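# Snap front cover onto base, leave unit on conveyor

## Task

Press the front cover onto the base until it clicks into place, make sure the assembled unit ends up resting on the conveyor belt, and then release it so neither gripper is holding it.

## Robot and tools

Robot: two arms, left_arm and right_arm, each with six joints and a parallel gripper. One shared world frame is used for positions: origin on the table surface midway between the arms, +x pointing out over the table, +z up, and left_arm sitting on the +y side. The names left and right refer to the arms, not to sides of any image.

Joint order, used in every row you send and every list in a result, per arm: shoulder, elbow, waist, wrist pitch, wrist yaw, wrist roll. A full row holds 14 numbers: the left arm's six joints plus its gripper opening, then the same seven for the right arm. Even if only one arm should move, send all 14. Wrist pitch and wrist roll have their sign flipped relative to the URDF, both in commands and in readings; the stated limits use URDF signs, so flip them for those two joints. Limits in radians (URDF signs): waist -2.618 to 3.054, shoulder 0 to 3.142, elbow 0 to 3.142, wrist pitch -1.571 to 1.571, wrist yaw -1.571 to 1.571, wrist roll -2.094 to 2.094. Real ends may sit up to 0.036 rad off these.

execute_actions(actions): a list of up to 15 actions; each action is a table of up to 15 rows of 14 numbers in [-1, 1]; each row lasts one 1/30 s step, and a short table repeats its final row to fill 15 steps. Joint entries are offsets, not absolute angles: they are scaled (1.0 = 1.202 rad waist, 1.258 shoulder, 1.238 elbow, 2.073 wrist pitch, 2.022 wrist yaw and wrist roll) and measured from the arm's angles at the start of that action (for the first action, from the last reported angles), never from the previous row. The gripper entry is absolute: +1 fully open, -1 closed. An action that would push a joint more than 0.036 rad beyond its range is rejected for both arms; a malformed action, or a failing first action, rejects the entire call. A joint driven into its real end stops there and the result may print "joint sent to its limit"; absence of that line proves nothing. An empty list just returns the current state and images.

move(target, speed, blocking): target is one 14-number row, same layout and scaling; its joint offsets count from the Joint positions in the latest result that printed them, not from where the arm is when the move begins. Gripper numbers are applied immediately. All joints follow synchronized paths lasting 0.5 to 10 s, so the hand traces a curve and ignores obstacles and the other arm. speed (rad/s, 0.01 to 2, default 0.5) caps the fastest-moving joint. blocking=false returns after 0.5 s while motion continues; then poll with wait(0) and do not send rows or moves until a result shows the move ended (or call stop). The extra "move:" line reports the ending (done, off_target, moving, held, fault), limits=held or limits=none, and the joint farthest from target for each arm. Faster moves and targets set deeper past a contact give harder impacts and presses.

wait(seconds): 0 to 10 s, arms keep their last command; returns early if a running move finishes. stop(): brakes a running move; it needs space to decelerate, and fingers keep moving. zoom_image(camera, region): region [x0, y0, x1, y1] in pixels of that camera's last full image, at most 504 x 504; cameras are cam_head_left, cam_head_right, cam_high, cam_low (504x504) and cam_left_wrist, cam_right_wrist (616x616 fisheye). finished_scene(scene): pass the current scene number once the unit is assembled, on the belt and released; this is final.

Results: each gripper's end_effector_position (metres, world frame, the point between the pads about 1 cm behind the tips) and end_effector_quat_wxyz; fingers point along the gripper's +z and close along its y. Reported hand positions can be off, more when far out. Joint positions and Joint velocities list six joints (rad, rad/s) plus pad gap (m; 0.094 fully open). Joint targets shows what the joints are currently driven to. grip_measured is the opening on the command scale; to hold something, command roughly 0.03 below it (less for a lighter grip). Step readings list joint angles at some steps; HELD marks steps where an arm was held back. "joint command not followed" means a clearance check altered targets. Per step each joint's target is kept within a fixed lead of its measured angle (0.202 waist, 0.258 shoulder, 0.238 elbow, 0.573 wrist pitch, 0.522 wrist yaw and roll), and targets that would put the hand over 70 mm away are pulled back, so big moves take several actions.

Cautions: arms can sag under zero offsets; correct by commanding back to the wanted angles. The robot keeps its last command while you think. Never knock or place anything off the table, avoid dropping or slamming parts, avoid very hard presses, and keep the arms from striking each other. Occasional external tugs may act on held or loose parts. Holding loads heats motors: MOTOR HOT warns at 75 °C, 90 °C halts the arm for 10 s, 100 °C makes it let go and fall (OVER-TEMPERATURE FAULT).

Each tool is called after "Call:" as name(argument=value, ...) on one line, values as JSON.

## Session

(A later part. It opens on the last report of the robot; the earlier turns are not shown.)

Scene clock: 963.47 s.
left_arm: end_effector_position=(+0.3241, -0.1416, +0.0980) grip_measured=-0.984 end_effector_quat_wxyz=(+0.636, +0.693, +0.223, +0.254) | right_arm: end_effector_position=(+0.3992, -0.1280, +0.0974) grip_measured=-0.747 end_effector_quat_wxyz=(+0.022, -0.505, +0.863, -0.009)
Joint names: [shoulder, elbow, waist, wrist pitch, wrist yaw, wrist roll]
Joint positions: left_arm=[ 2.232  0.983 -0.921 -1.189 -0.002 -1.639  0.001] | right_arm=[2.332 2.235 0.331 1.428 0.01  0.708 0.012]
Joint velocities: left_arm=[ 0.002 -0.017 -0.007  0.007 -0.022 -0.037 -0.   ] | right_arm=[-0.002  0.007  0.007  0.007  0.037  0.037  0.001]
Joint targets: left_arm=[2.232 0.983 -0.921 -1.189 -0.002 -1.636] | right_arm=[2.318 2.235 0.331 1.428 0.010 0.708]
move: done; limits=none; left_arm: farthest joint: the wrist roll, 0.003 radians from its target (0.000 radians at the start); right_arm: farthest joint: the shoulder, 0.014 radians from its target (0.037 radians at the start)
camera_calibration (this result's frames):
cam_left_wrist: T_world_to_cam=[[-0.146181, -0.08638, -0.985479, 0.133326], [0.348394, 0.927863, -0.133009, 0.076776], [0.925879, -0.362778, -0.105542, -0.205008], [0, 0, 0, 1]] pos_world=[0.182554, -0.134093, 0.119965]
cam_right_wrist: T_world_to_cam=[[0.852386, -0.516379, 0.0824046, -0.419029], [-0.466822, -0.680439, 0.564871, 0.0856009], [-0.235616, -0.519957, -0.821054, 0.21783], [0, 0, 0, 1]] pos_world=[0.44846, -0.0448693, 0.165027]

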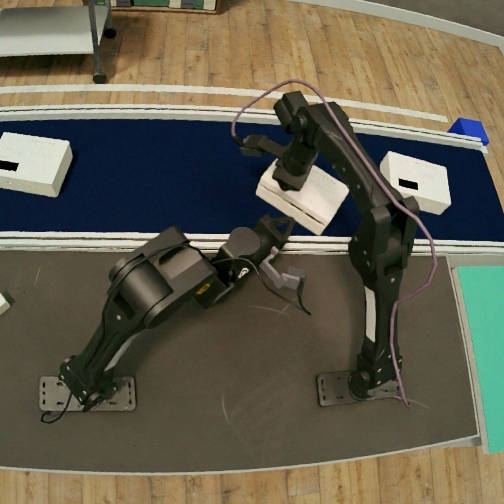

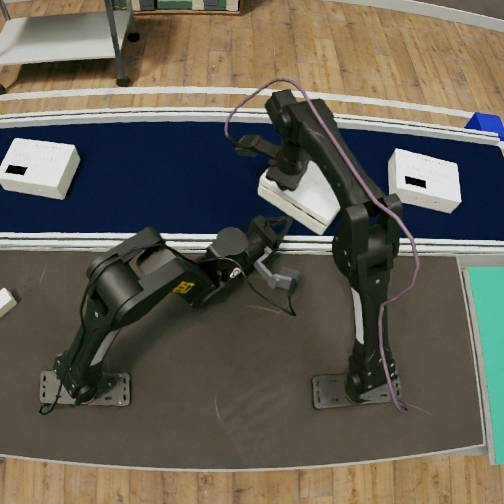

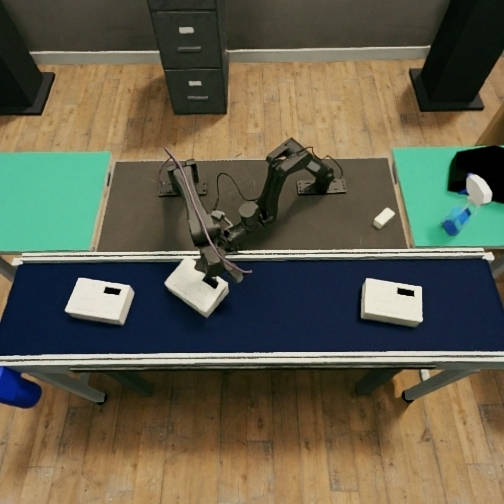

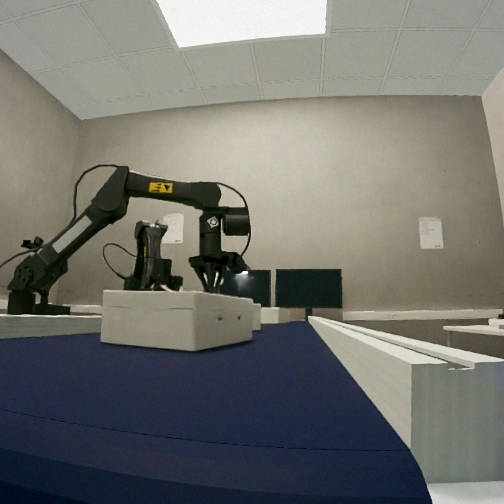

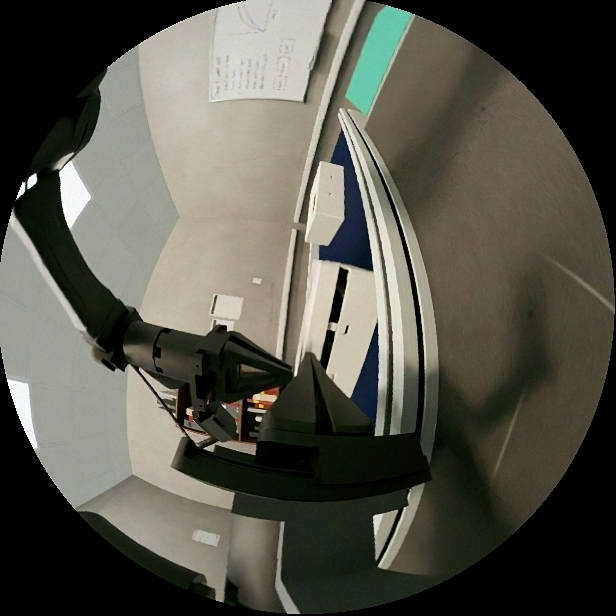

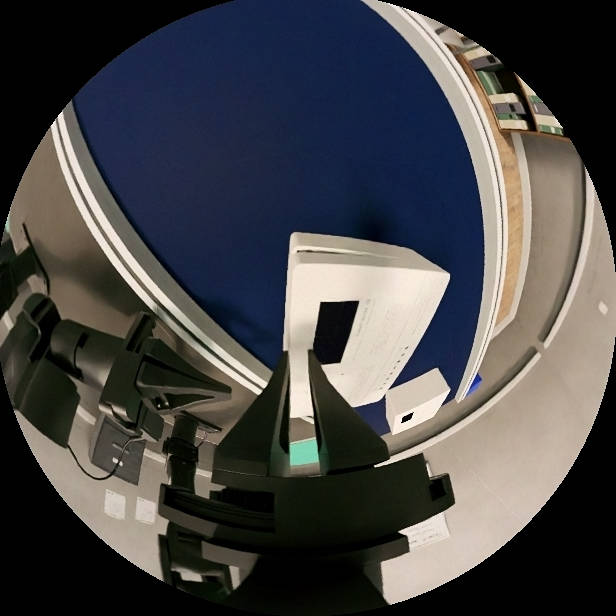

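Call:
execute_actions(actions=[[[0,0,0,0,0,0,-1,0,0,-0.035,0,0,0,-1]],[[0,0,0,0,0,0,-1,0.035,0,0,0,0,0,-1]],[[0,0,0,0,0,0,-1,0.1,-0.045,0,0,0,0,-1]],[[0,0,0,0,0,0,-1,0.1,-0.045,0,0,0,0,-1]]])

Call:
zoom_image(camera="cam_left_wrist", region=[270,240,420,400])

Scene clock: 970.17 s.
left_arm: end_effector_position=(+0.3241, -0.1416, +0.0980) grip_measured=-0.984 end_effector_quat_wxyz=(+0.635, +0.695, +0.219, +0.258) | right_arm: end_effector_position=(+0.4042, -0.1471, +0.0833) grip_measured=-0.992 end_effector_quat_wxyz=(+0.005, -0.487, +0.873, -0.007)
Joint names: [shoulder, elbow, waist, wrist pitch, wrist yaw, wrist roll]
Joint positions: left_arm=[ 2.232  0.983 -0.921 -1.189 -0.002 -1.652  0.001] | right_arm=[2.364 2.234 0.289 1.429 0.011 0.708 0.   ]
Joint velocities: left_arm=[ 0.002 -0.012 -0.012  0.051 -0.037  0.051  0.001] | right_arm=[ 0.022  0.007 -0.022 -0.081 -0.037  0.007  0.   ]
Joint targets: left_arm=[2.232 0.983 -0.921 -1.189 -0.002 -1.649] | right_arm=[2.489 2.178 0.289 1.429 0.011 0.708]
Step readings (joint positions; steps 1 to 15: 1st action; 16 to 30: 2nd action; 31 to 45: 3rd action; 46 to 60: 4th action):
0: left_arm=[2.232 0.983 -0.921 -1.189 -0.002 -1.639] | right_arm=[2.332 2.235 0.331 1.428 0.010 0.708]
1: left_arm=[2.232 0.983 -0.921 -1.189 -0.002 -1.640] | right_arm=[2.332 2.235 0.328 1.428 0.010 0.708]
2: left_arm=[2.232 0.983 -0.921 -1.189 -0.002 -1.640] | right_arm=[2.332 2.235 0.325 1.428 0.010 0.708]
4: left_arm=[2.232 0.983 -0.921 -1.189 -0.002 -1.641] | right_arm=[2.332 2.235 0.311 1.428 0.010 0.708]
8: left_arm=[2.232 0.983 -0.921 -1.189 -0.002 -1.642] | right_arm=[2.332 2.235 0.290 1.428 0.011 0.708]
15: left_arm=[2.232 0.983 -0.921 -1.189 -0.002 -1.642] | right_arm=[2.332 2.235 0.289 1.428 0.011 0.708]
16: left_arm=[2.232 0.983 -0.921 -1.189 -0.002 -1.643] | right_arm=[2.335 2.235 0.289 1.428 0.011 0.708]
17: left_arm=[2.232 0.983 -0.921 -1.189 -0.002 -1.643] | right_arm=[2.338 2.235 0.289 1.428 0.011 0.708]
19: left_arm=[2.232 0.983 -0.921 -1.189 -0.002 -1.644] | right_arm=[2.348 2.235 0.289 1.428 0.011 0.708]
23: left_arm=[2.232 0.983 -0.921 -1.189 -0.002 -1.645] | right_arm=[2.356 2.235 0.289 1.428 0.011 0.708]
30: left_arm=[2.232 0.983 -0.921 -1.189 -0.002 -1.645] | right_arm=[2.356 2.235 0.289 1.428 0.011 0.708]
31: left_arm=[2.232 0.983 -0.921 -1.189 -0.002 -1.646] | right_arm=[2.363 2.234 0.289 1.429 0.011 0.708]
32: left_arm=[2.232 0.983 -0.921 -1.189 -0.002 -1.646] | right_arm=[2.364 2.234 0.289 1.429 0.011 0.708]
34: left_arm=[2.232 0.983 -0.921 -1.189 -0.002 -1.647] | right_arm=[2.364 2.234 0.289 1.429 0.011 0.708]
38: left_arm=[2.232 0.983 -0.921 -1.189 -0.002 -1.648] | right_arm=[2.364 2.234 0.289 1.429 0.011 0.708]
45: left_arm=[2.232 0.983 -0.921 -1.189 -0.002 -1.648] | right_arm=[2.364 2.234 0.289 1.429 0.011 0.708]
46: left_arm=[2.232 0.983 -0.921 -1.189 -0.002 -1.649] | right_arm=[2.364 2.234 0.289 1.429 0.011 0.708]
47: left_arm=[2.232 0.983 -0.921 -1.189 -0.002 -1.649] | right_arm=[2.364 2.234 0.289 1.429 0.011 0.708]
49: left_arm=[2.232 0.983 -0.921 -1.189 -0.002 -1.650] | right_arm=[2.364 2.234 0.289 1.429 0.011 0.708]
53: left_arm=[2.232 0.983 -0.921 -1.189 -0.002 -1.651] | right_arm=[2.364 2.234 0.289 1.429 0.011 0.708]
60: Joint positions above
camera_calibration (this result's frames):
cam_left_wrist: T_world_to_cam=[[-0.136698, -0.0783645, -0.987508, 0.131586], [0.350347, 0.928616, -0.122189, 0.0751888], [0.926591, -0.362673, -0.0994856, -0.205817], [0, 0, 0, 1]] pos_world=[0.182354, -0.134154, 0.118654]
cam_right_wrist: T_world_to_cam=[[0.832044, -0.551226, 0.0620652, -0.42722], [-0.47693, -0.65375, 0.587494, 0.0890468], [-0.283267, -0.518422, -0.806845, 0.215768], [0, 0, 0, 1]] pos_world=[0.459055, -0.0654214, 0.148292]

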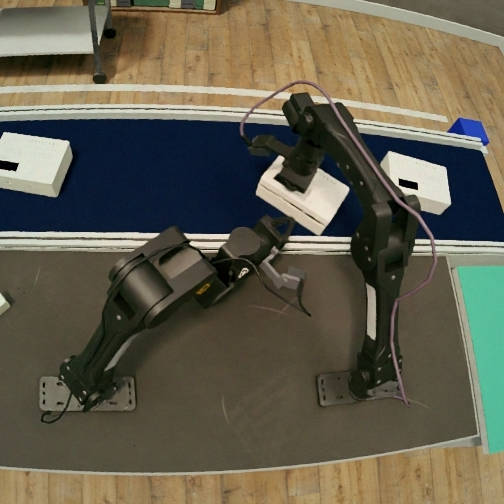

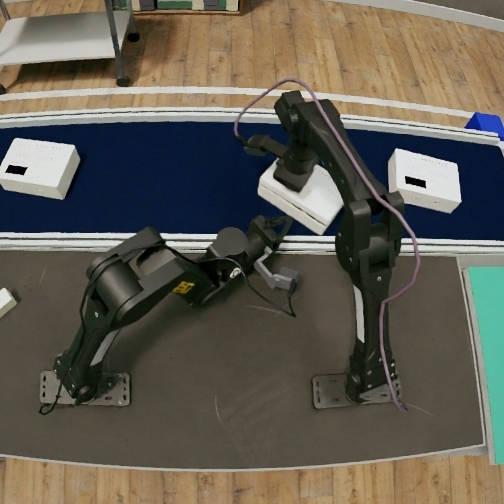

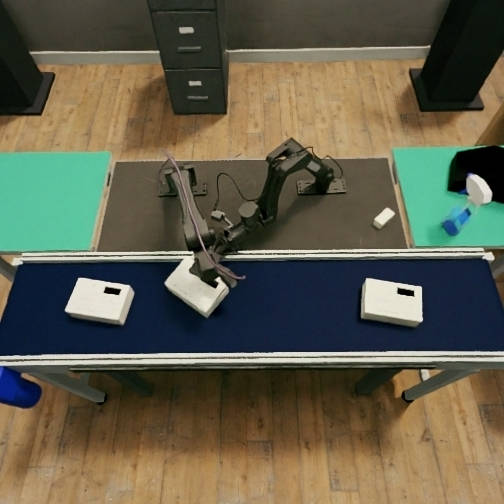

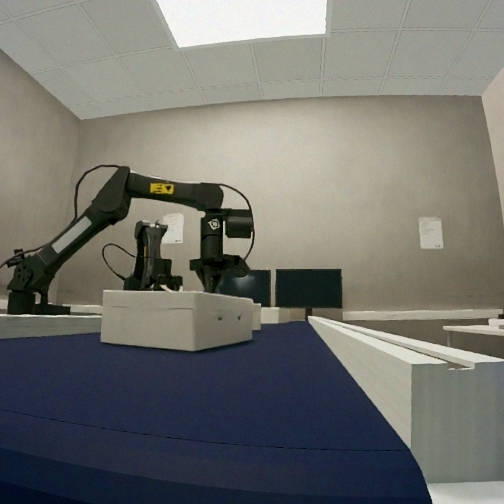

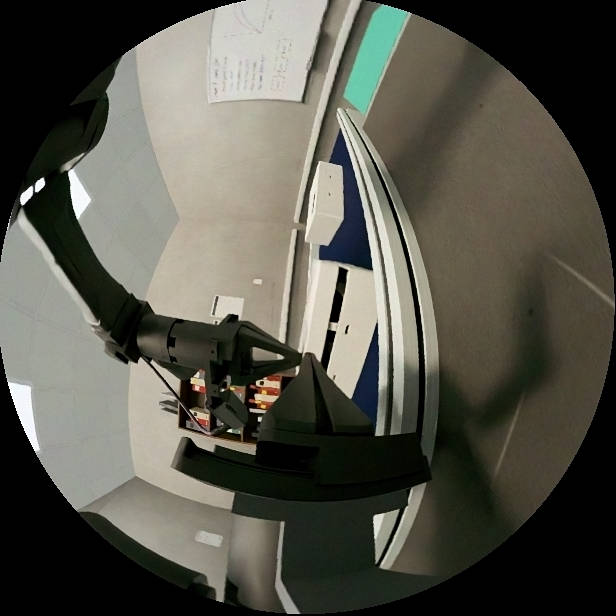

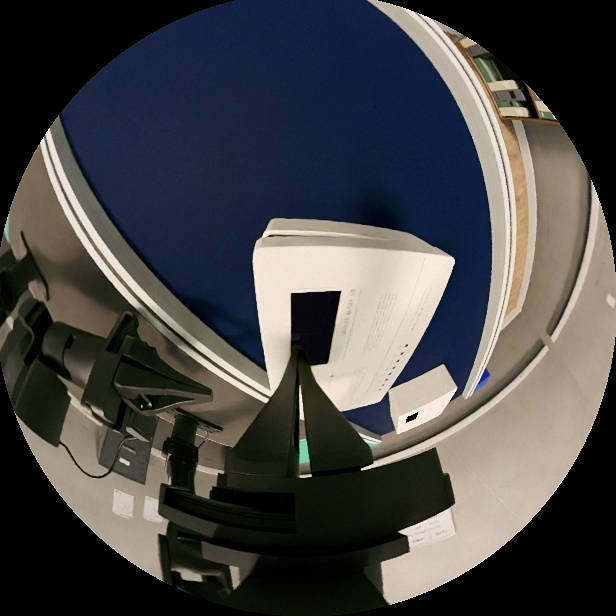

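Region (270, 240, 420, 400) of cam_left_wrist's 616x616 image, scaled by 3.150, with more detail than that image has; it fills the left 472 columns of this view, and the rest is white.

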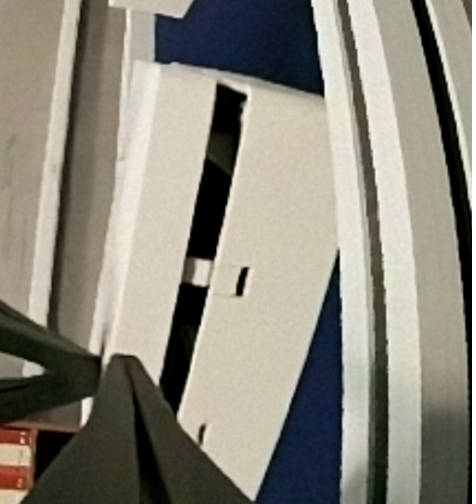

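Call:
move(target=[-0.03,-0.03,-0.03,0,0,0,-1,-0.05,0,0,0,0,0,-1])

Call:
move(target=[0,0,0,0,0,0,-1,-0.19,-0.31,-0.055,-0.06,0,-0.7,-1], speed=0.8)

Call:
execute_actions(actions=[[[0,0,0,0,0,0,-1,0.045,0,0,0,0,0,-1]],[[0,0,0,0,0,0,-1,0.08,-0.045,0,0,0,0,-1]],[[0,0,0,0,0,0,-1,0.13,-0.06,0,-0.03,0,0,-1]],[[0,0,0,0,0,0,-1,0.14,-0.03,0,-0.03,0,0,-1]]])

Scene clock: 977.17 s.
left_arm: end_effector_position=(+0.3064, -0.1472, +0.0925) grip_measured=-0.984 end_effector_quat_wxyz=(+0.631, +0.705, +0.209, +0.247) | right_arm: end_effector_position=(+0.4059, -0.1465, +0.1082) grip_measured=-0.992 end_effector_quat_wxyz=(+0.033, -0.487, +0.873, -0.012)
Joint names: [shoulder, elbow, waist, wrist pitch, wrist yaw, wrist roll]
Joint positions: left_arm=[ 2.22   0.952 -0.952 -1.186 -0.002 -1.655  0.001] | right_arm=[2.309 2.236 0.289 1.429 0.011 0.708 0.   ]
Joint velocities: left_arm=[-0.007 -0.002 -0.032  0.007 -0.066  0.066 -0.   ] | right_arm=[-0.012 -0.012 -0.007 -0.007  0.037 -0.007 -0.001]
Joint targets: left_arm=[2.194 0.945 -0.957 -1.189 -0.002 -1.652] | right_arm=[2.301 2.234 0.289 1.429 0.011 0.708]
move: off_target (left_arm); limits=none; left_arm: farthest joint: the shoulder, 0.026 radians from its target (0.038 radians at the start); right_arm: farthest joint: the shoulder, 0.008 radians from its target (0.063 radians at the start)
camera_calibration (this result's frames):
cam_left_wrist: T_world_to_cam=[[-0.148853, -0.0559098, -0.987277, 0.130286], [0.377949, 0.919382, -0.109049, 0.0748692], [0.913782, -0.389373, -0.115722, -0.190442], [0, 0, 0, 1]] pos_world=[0.165119, -0.135702, 0.114754]
cam_right_wrist: T_world_to_cam=[[0.82769, -0.552618, 0.0976911, -0.432153], [-0.507915, -0.663654, 0.549169, 0.0908332], [-0.238647, -0.50416, -0.829982, 0.223097], [0, 0, 0, 1]] pos_world=[0.457066, -0.0660571, 0.177501]

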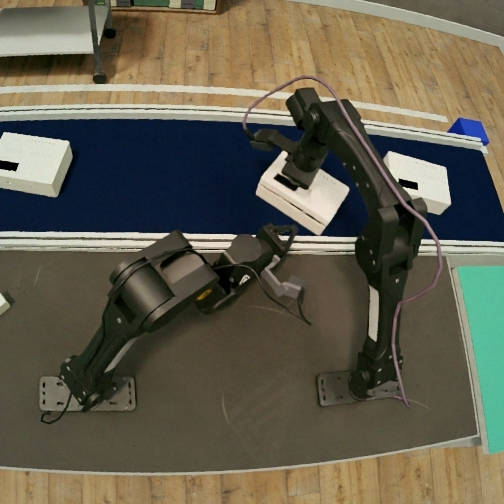

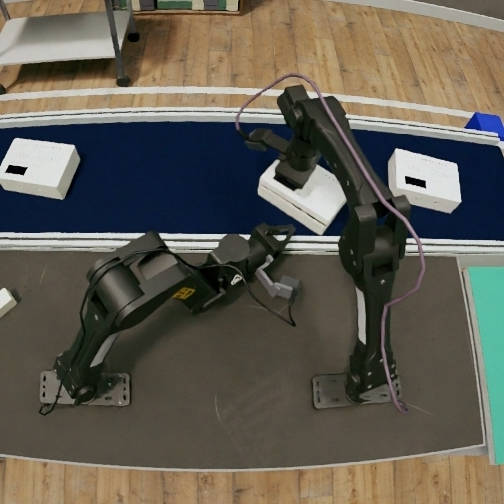

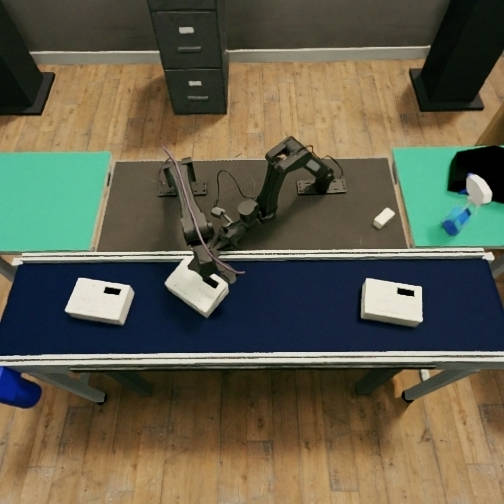

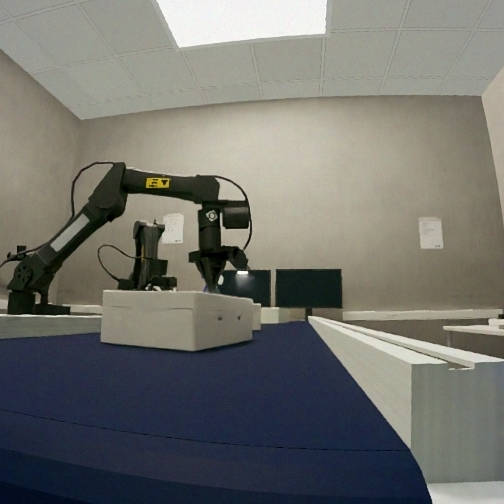

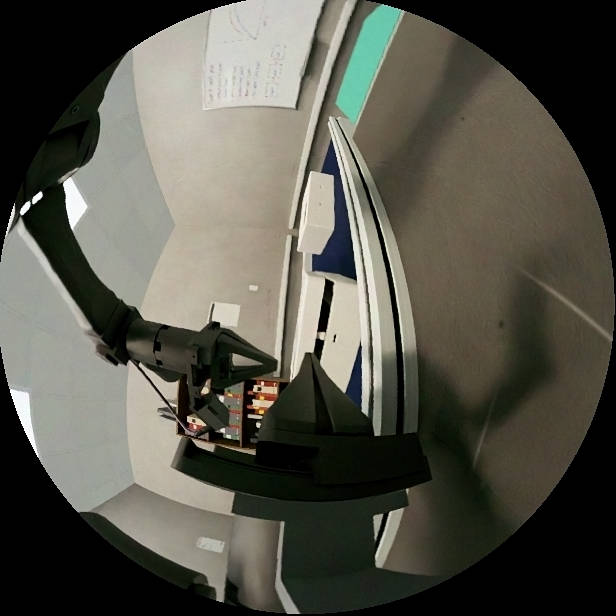

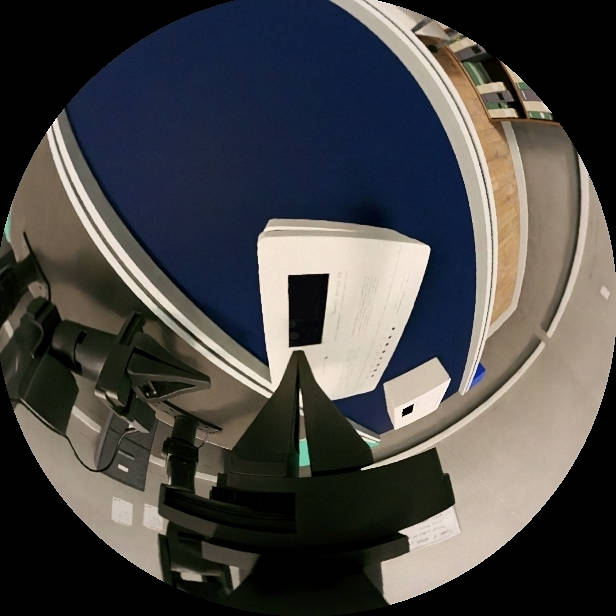

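Scene clock: 979.80 s.
left_arm: end_effector_position=(+0.3064, -0.1472, +0.0925) grip_measured=-0.984 end_effector_quat_wxyz=(+0.631, +0.706, +0.208, +0.248) | right_arm: end_effector_position=(+0.3625, -0.1851, +0.1046) grip_measured=-0.992 end_effector_quat_wxyz=(+0.018, +0.221, +0.975, +0.003)
Joint names: [shoulder, elbow, waist, wrist pitch, wrist yaw, wrist roll]
Joint positions: left_arm=[ 2.22   0.952 -0.952 -1.186 -0.002 -1.658  0.001] | right_arm=[ 2.087  1.865  0.232  1.314  0.011 -0.698  0.   ]
Joint velocities: left_arm=[ 0.002 -0.002 -0.012  0.051  0.007  0.022  0.   ] | right_arm=[-0.012 -0.017  0.017  0.007 -0.022  0.037 -0.   ]
Joint targets: left_arm=[2.220 0.952 -0.952 -1.186 -0.002 -1.655] | right_arm=[2.070 1.853 0.223 1.304 0.011 -0.707]
move: done; limits=none; left_arm: farthest joint: the wrist roll, 0.003 radians from its target (0.000 radians at the start); right_arm: farthest joint: the shoulder, 0.017 radians from its target (0.239 radians at the start)
camera_calibration (this result's frames):
cam_left_wrist: T_world_to_cam=[[-0.146496, -0.0540295, -0.987735, 0.129882], [0.378438, 0.919488, -0.106424, 0.0744923], [0.91396, -0.389387, -0.114254, -0.190634], [0, 0, 0, 1]] pos_world=[0.165069, -0.135708, 0.114436]
cam_right_wrist: T_world_to_cam=[[-0.460615, -0.887063, 0.0308662, -0.00509953], [-0.725316, 0.396215, 0.562966, 0.31873], [-0.511616, 0.236923, -0.825904, 0.426016], [0, 0, 0, 1]] pos_world=[0.446787, -0.231742, 0.172572]

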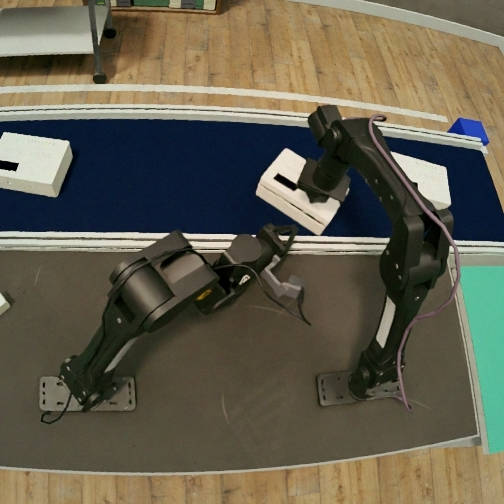

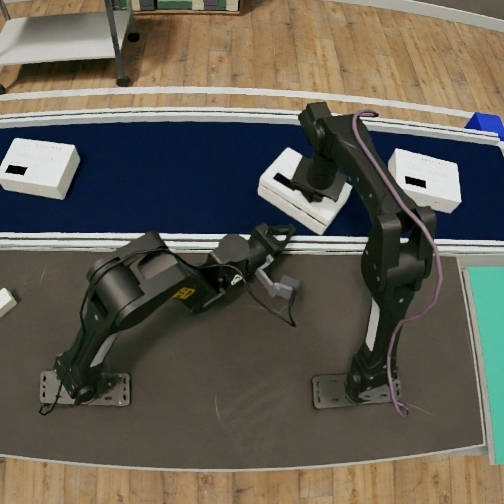

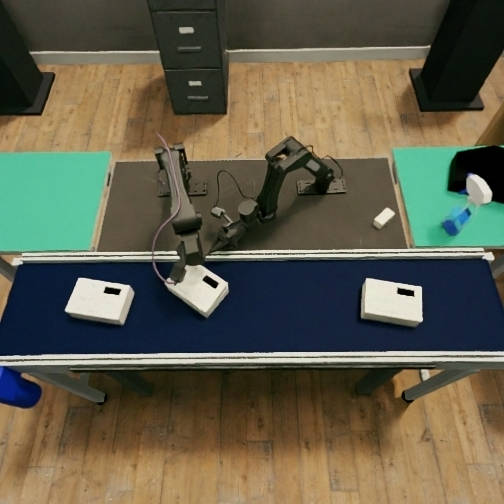

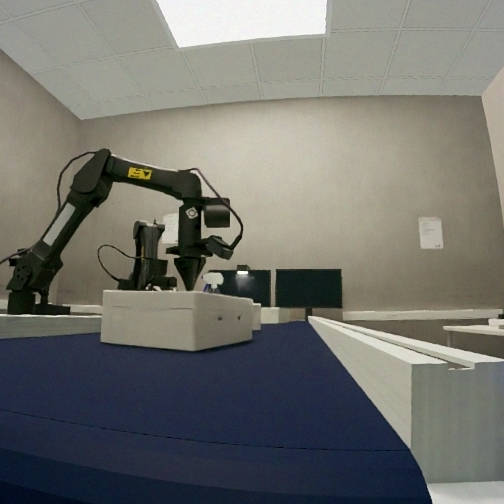

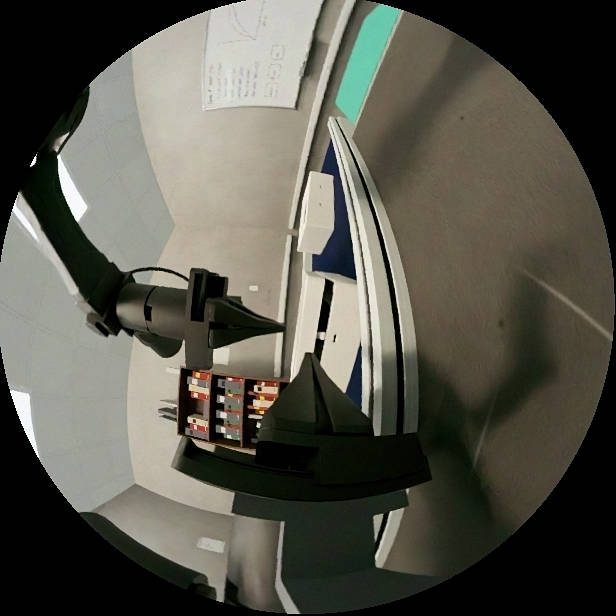

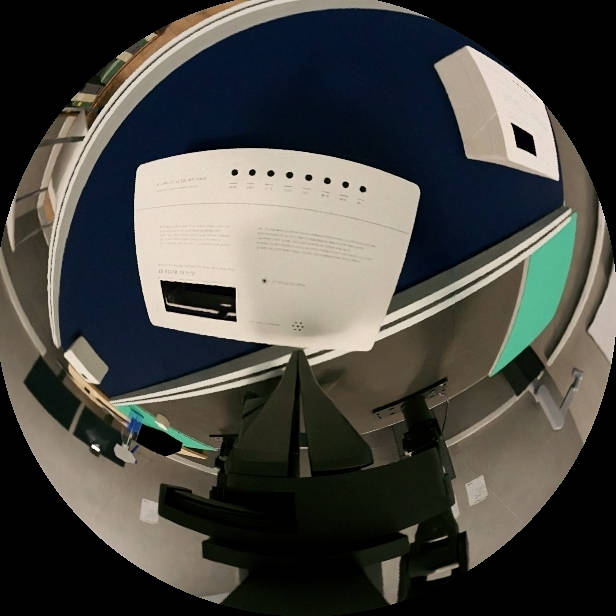

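Scene clock: 981.80 s.
left_arm: end_effector_position=(+0.3064, -0.1472, +0.0925) grip_measured=-0.984 end_effector_quat_wxyz=(+0.629, +0.707, +0.203, +0.252) | right_arm: end_effector_position=(+0.3607, -0.1856, +0.0837) grip_measured=-0.992 end_effector_quat_wxyz=(-0.012, +0.221, +0.975, -0.012)
Joint names: [shoulder, elbow, waist, wrist pitch, wrist yaw, wrist roll]
Joint positions: left_arm=[ 2.22   0.952 -0.952 -1.186 -0.002 -1.671  0.001] | right_arm=[ 2.153  1.885  0.232  1.335  0.011 -0.698  0.   ]
Joint velocities: left_arm=[ 0.002 -0.007 -0.002 -0.037  0.007 -0.007  0.001] | right_arm=[ 0.002 -0.002 -0.002 -0.051 -0.007  0.051  0.001]
Joint targets: left_arm=[2.220 0.952 -0.952 -1.186 -0.002 -1.668] | right_arm=[2.296 1.833 0.232 1.263 0.011 -0.698]
Step readings (joint positions; steps 1 to 15: 1st action; 16 to 30: 2nd action; 31 to 45: 3rd action; 46 to 60: 4th action):
0: left_arm=[2.220 0.952 -0.952 -1.186 -0.002 -1.658] | right_arm=[2.087 1.865 0.232 1.314 0.011 -0.698]
1: left_arm=[2.220 0.952 -0.952 -1.186 -0.002 -1.659] | right_arm=[2.091 1.865 0.232 1.315 0.011 -0.698]
2: left_arm=[2.220 0.952 -0.952 -1.186 -0.002 -1.659] | right_arm=[2.096 1.865 0.232 1.314 0.011 -0.698]
4: left_arm=[2.220 0.952 -0.952 -1.186 -0.002 -1.660] | right_arm=[2.113 1.865 0.232 1.314 0.011 -0.698]
8: left_arm=[2.220 0.952 -0.952 -1.186 -0.002 -1.661] | right_arm=[2.129 1.865 0.232 1.315 0.011 -0.698]
15: left_arm=[2.220 0.952 -0.952 -1.186 -0.002 -1.662] | right_arm=[2.129 1.865 0.232 1.315 0.011 -0.698]
16: left_arm=[2.220 0.952 -0.952 -1.186 -0.002 -1.662] | right_arm=[2.135 1.863 0.232 1.316 0.011 -0.698]
17: left_arm=[2.220 0.952 -0.952 -1.186 -0.002 -1.662] | right_arm=[2.136 1.863 0.232 1.316 0.011 -0.698]
19: left_arm=[2.220 0.952 -0.952 -1.186 -0.002 -1.664] | right_arm=[2.136 1.863 0.232 1.316 0.011 -0.698]
23: left_arm=[2.220 0.952 -0.952 -1.186 -0.002 -1.664] | right_arm=[2.136 1.863 0.232 1.316 0.011 -0.698]
30: left_arm=[2.220 0.952 -0.952 -1.186 -0.002 -1.665] | right_arm=[2.136 1.863 0.232 1.316 0.011 -0.698]
31: left_arm=[2.220 0.952 -0.952 -1.186 -0.002 -1.665] | right_arm=[2.139 1.863 0.232 1.316 0.011 -0.698]
32: left_arm=[2.220 0.952 -0.952 -1.186 -0.002 -1.666] | right_arm=[2.139 1.863 0.232 1.316 0.011 -0.698]
34: left_arm=[2.220 0.952 -0.952 -1.186 -0.002 -1.667] | right_arm=[2.139 1.863 0.232 1.316 0.011 -0.698]
38: left_arm=[2.220 0.952 -0.952 -1.186 -0.002 -1.667] | right_arm=[2.139 1.863 0.232 1.316 0.011 -0.698]
45: left_arm=[2.220 0.952 -0.952 -1.186 -0.002 -1.668] | right_arm=[2.139 1.863 0.232 1.316 0.011 -0.698]
46: left_arm=[2.220 0.952 -0.952 -1.186 -0.002 -1.669] | right_arm=[2.142 1.868 0.232 1.318 0.011 -0.698]
47: left_arm=[2.220 0.952 -0.952 -1.186 -0.002 -1.669] | right_arm=[2.146 1.874 0.232 1.325 0.011 -0.698]
49: left_arm=[2.220 0.952 -0.952 -1.186 -0.002 -1.670] | right_arm=[2.151 1.881 0.232 1.331 0.011 -0.698]
53: left_arm=[2.220 0.952 -0.952 -1.186 -0.002 -1.670] | right_arm=[2.153 1.884 0.232 1.335 0.011 -0.698]
60: Joint positions above
camera_calibration (this result's frames):
cam_left_wrist: T_world_to_cam=[[-0.136754, -0.0462708, -0.989524, 0.128205], [0.380388, 0.919874, -0.0955844, 0.0729489], [0.91466, -0.389474, -0.108196, -0.191422], [0, 0, 0, 1]] pos_world=[0.16487, -0.135726, 0.113124]
cam_right_wrist: T_world_to_cam=[[-0.457126, -0.886164, 0.0758227, -0.0105754], [-0.687202, 0.406035, 0.602403, 0.314122], [-0.564615, 0.223268, -0.794583, 0.421891], [0, 0, 0, 1]] pos_world=[0.449237, -0.231111, 0.146801]

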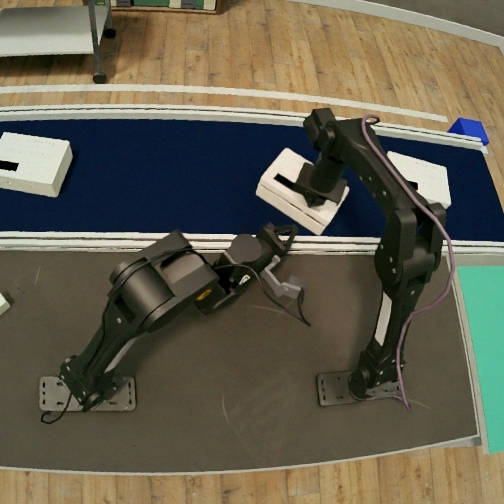

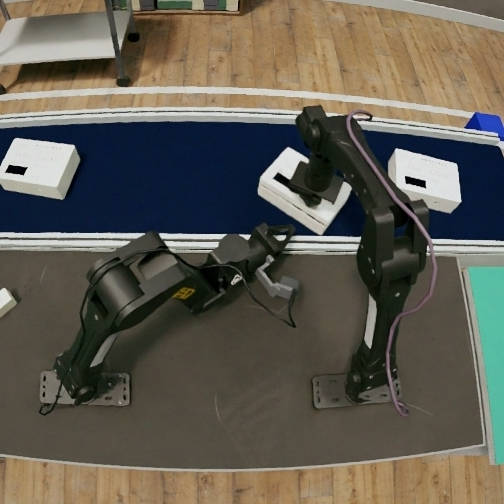

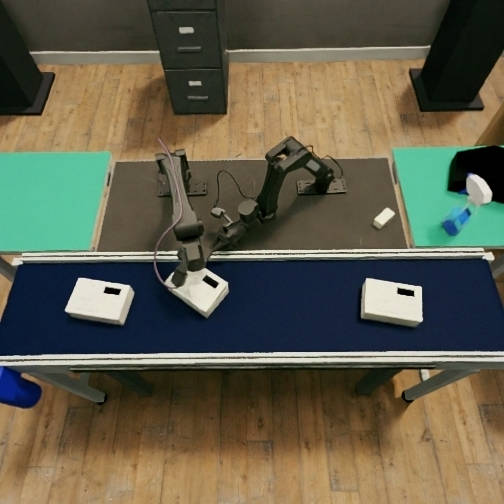

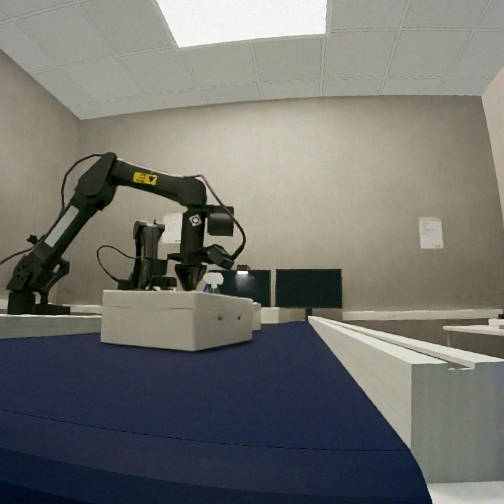

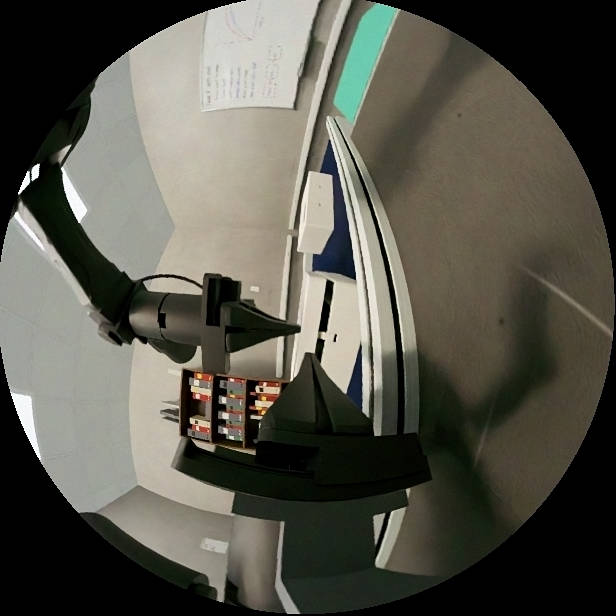

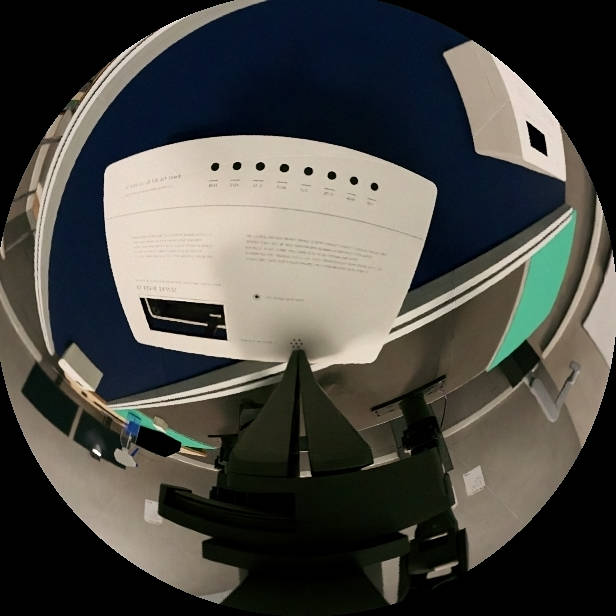

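Call:
move(target=[0.11,0.12,-0.04,-0.06,-0.21,0.055,-0.4,-0.25,0,-0.3,0,0,0,-1], speed=0.3)

Scene clock: 992.03 s.
left_arm: end_effector_position=(+0.3527, -0.1282, +0.0947) grip_measured=-0.403 end_effector_quat_wxyz=(+0.623, +0.607, +0.347, +0.351) | right_arm: end_effector_position=(+0.3640, -0.3294, +0.2027) grip_measured=-0.992 end_effector_quat_wxyz=(+0.132, +0.388, +0.912, +0.035)
Joint names: [shoulder, elbow, waist, wrist pitch, wrist yaw, wrist roll]
Joint positions: left_arm=[ 2.354  1.079 -0.992 -1.301 -0.412 -1.574  0.028] | right_arm=[ 1.849  1.889 -0.125  1.337  0.009 -0.698  0.   ]
Joint velocities: left_arm=[ 0.007 -0.022 -0.007  0.022  0.051 -0.022  0.001] | right_arm=[-0.007  0.007 -0.007  0.022 -0.037 -0.037 -0.   ]
Joint targets: left_arm=[2.359 1.101 -1.000 -1.310 -0.426 -1.560] | right_arm=[1.839 1.885 -0.129 1.335 0.011 -0.698]
move: off_target (left_arm); limits=none; left_arm: farthest joint: the elbow, 0.022 radians from its target (0.148 radians at the start); right_arm: farthest joint: the shoulder, 0.011 radians from its target (0.315 radians at the start)
camera_calibration (this result's frames):
cam_left_wrist: T_world_to_cam=[[-0.0754126, -0.236, -0.968822, 0.0896805], [0.0243232, 0.970865, -0.238391, 0.183723], [0.996856, -0.0415425, -0.0674752, -0.214413], [0, 0, 0, 1]] pos_world=[0.216033, -0.166113, 0.116215]
cam_right_wrist: T_world_to_cam=[[-0.729716, -0.671474, -0.128984, 0.0658843], [-0.656734, 0.635796, 0.405541, 0.407586], [-0.190303, 0.380638, -0.904931, 0.488448], [0, 0, 0, 1]] pos_world=[0.408705, -0.400824, 0.285216]

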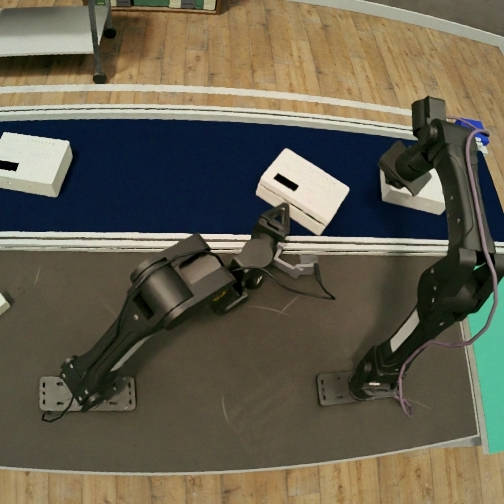

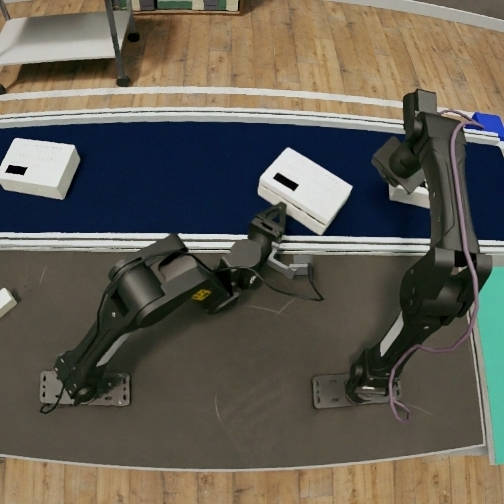

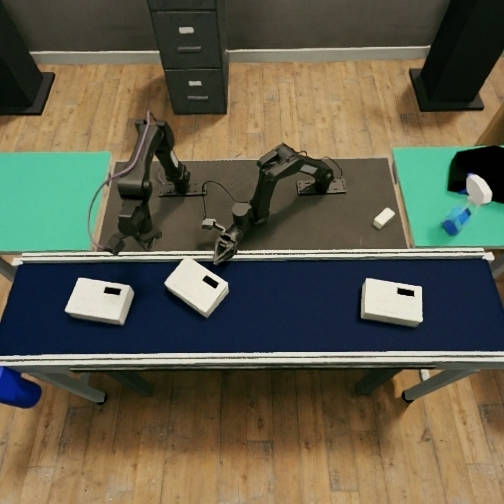

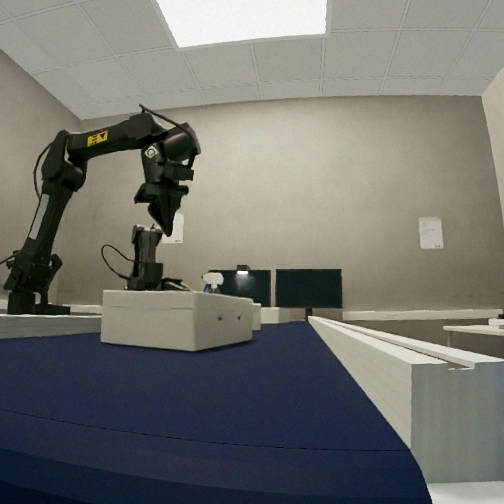

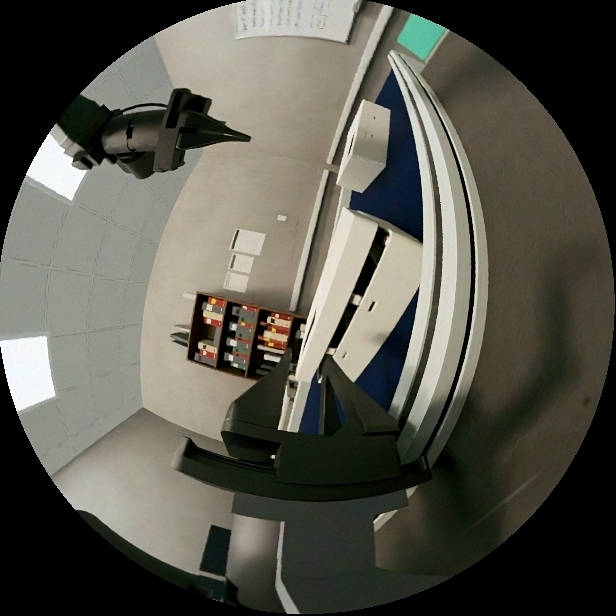

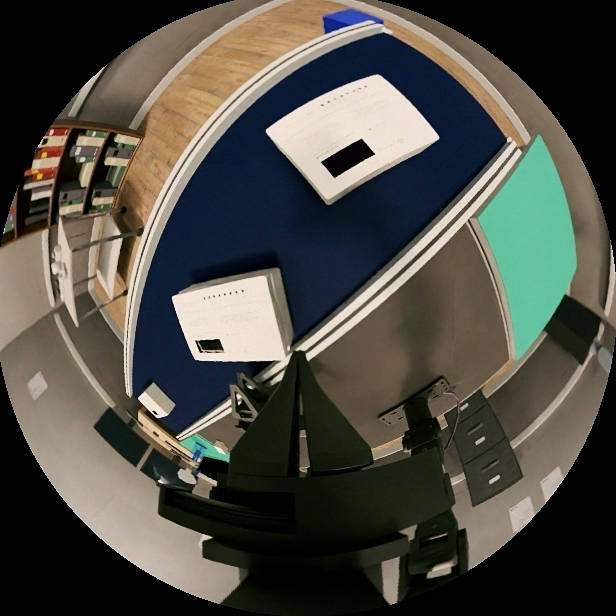

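Call:
move(target=[0.05,0.085,0,0.015,0,0.005,-0.4,0,0,0,0,0,0,-1], speed=0.1)

Call:
zoom_image(camera="cam_left_wrist", region=[250,240,420,420])

Scene clock: 997.70 s.
left_arm: end_effector_position=(+0.3622, -0.1413, +0.0976) grip_measured=-0.403 end_effector_quat_wxyz=(+0.635, +0.595, +0.344, +0.354) | right_arm: end_effector_position=(+0.3640, -0.3294, +0.2027) grip_measured=-0.992 end_effector_quat_wxyz=(+0.132, +0.388, +0.912, +0.035)
Joint names: [shoulder, elbow, waist, wrist pitch, wrist yaw, wrist roll]
Joint positions: left_arm=[ 2.406  1.164 -0.992 -1.303 -0.413 -1.58   0.028] | right_arm=[ 1.849  1.889 -0.125  1.337  0.009 -0.698  0.   ]
Joint velocities: left_arm=[-0.002 -0.002  0.002  0.066  0.037  0.022  0.   ] | right_arm=[-0.012 -0.017 -0.022  0.037  0.051 -0.007  0.001]
Joint targets: left_arm=[2.417 1.184 -0.992 -1.270 -0.413 -1.564] | right_arm=[1.849 1.889 -0.125 1.337 0.009 -0.698]
move: off_target (left_arm); limits=none; left_arm: farthest joint: the wrist pitch, 0.033 radians from its target (0.031 radians at the start); right_arm: farthest joint: the waist, 0.000 radians from its target (0.000 radians at the start)
camera_calibration (this result's frames):
cam_left_wrist: T_world_to_cam=[[-0.0526576, -0.259589, -0.964283, 0.078079], [0.0292005, 0.964809, -0.261325, 0.196524], [0.998186, -0.0419183, -0.0432244, -0.227124], [0, 0, 0, 1]] pos_world=[0.225085, -0.178861, 0.11683]
cam_right_wrist: T_world_to_cam=[[-0.729716, -0.671474, -0.128984, 0.0658843], [-0.656734, 0.635796, 0.405541, 0.407586], [-0.190303, 0.380638, -0.904931, 0.488448], [0, 0, 0, 1]] pos_world=[0.408705, -0.400824, 0.285216]

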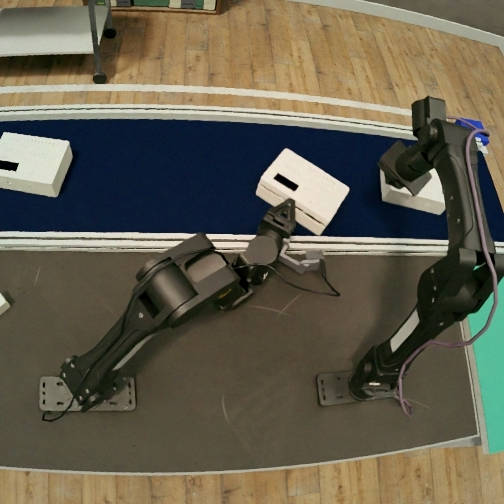

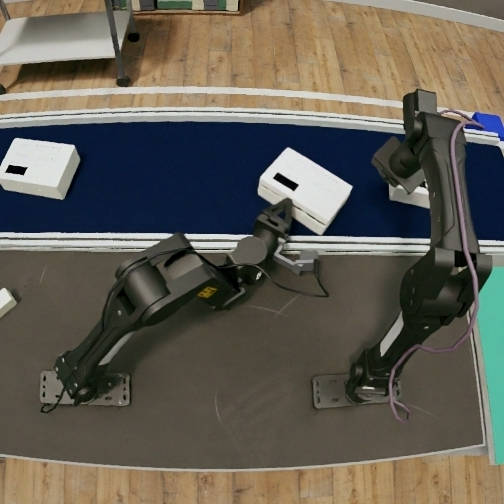

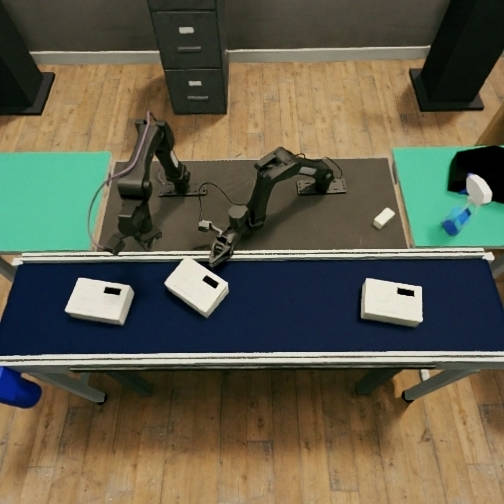

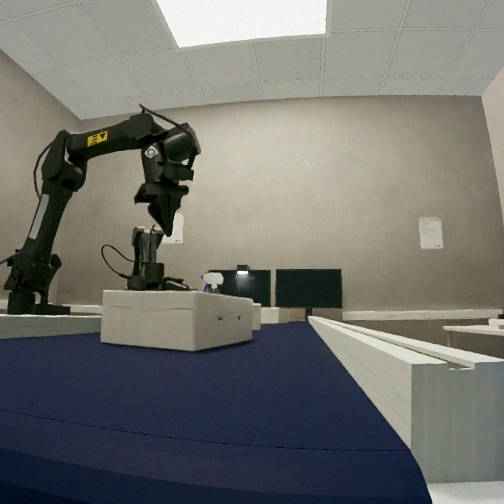

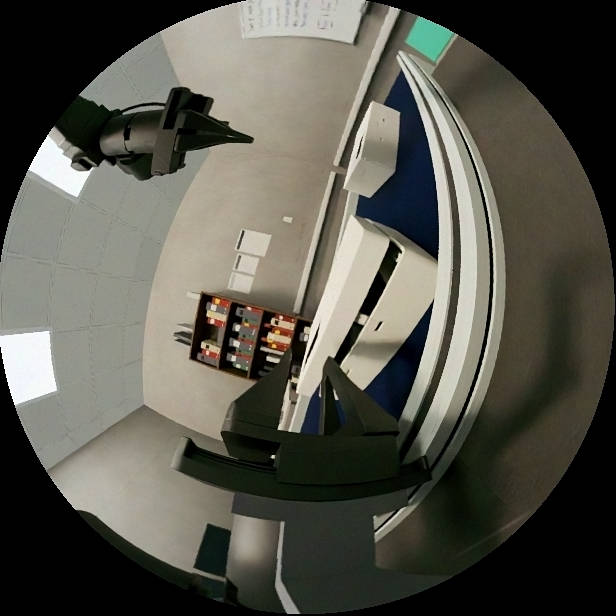

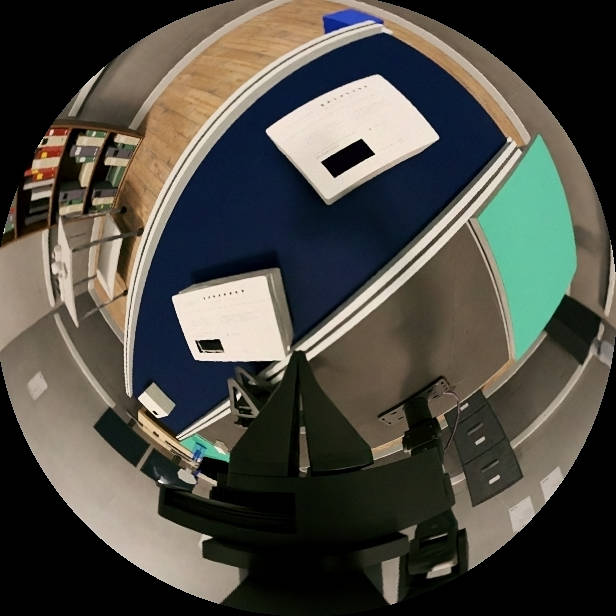

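Region (250, 240, 420, 420) of cam_left_wrist's 616x616 image, scaled by 2.800, with more detail than that image has.

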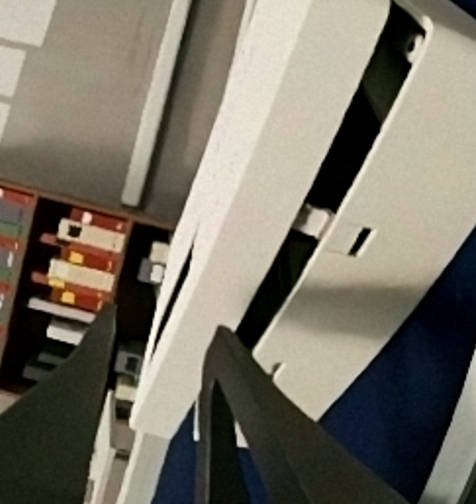

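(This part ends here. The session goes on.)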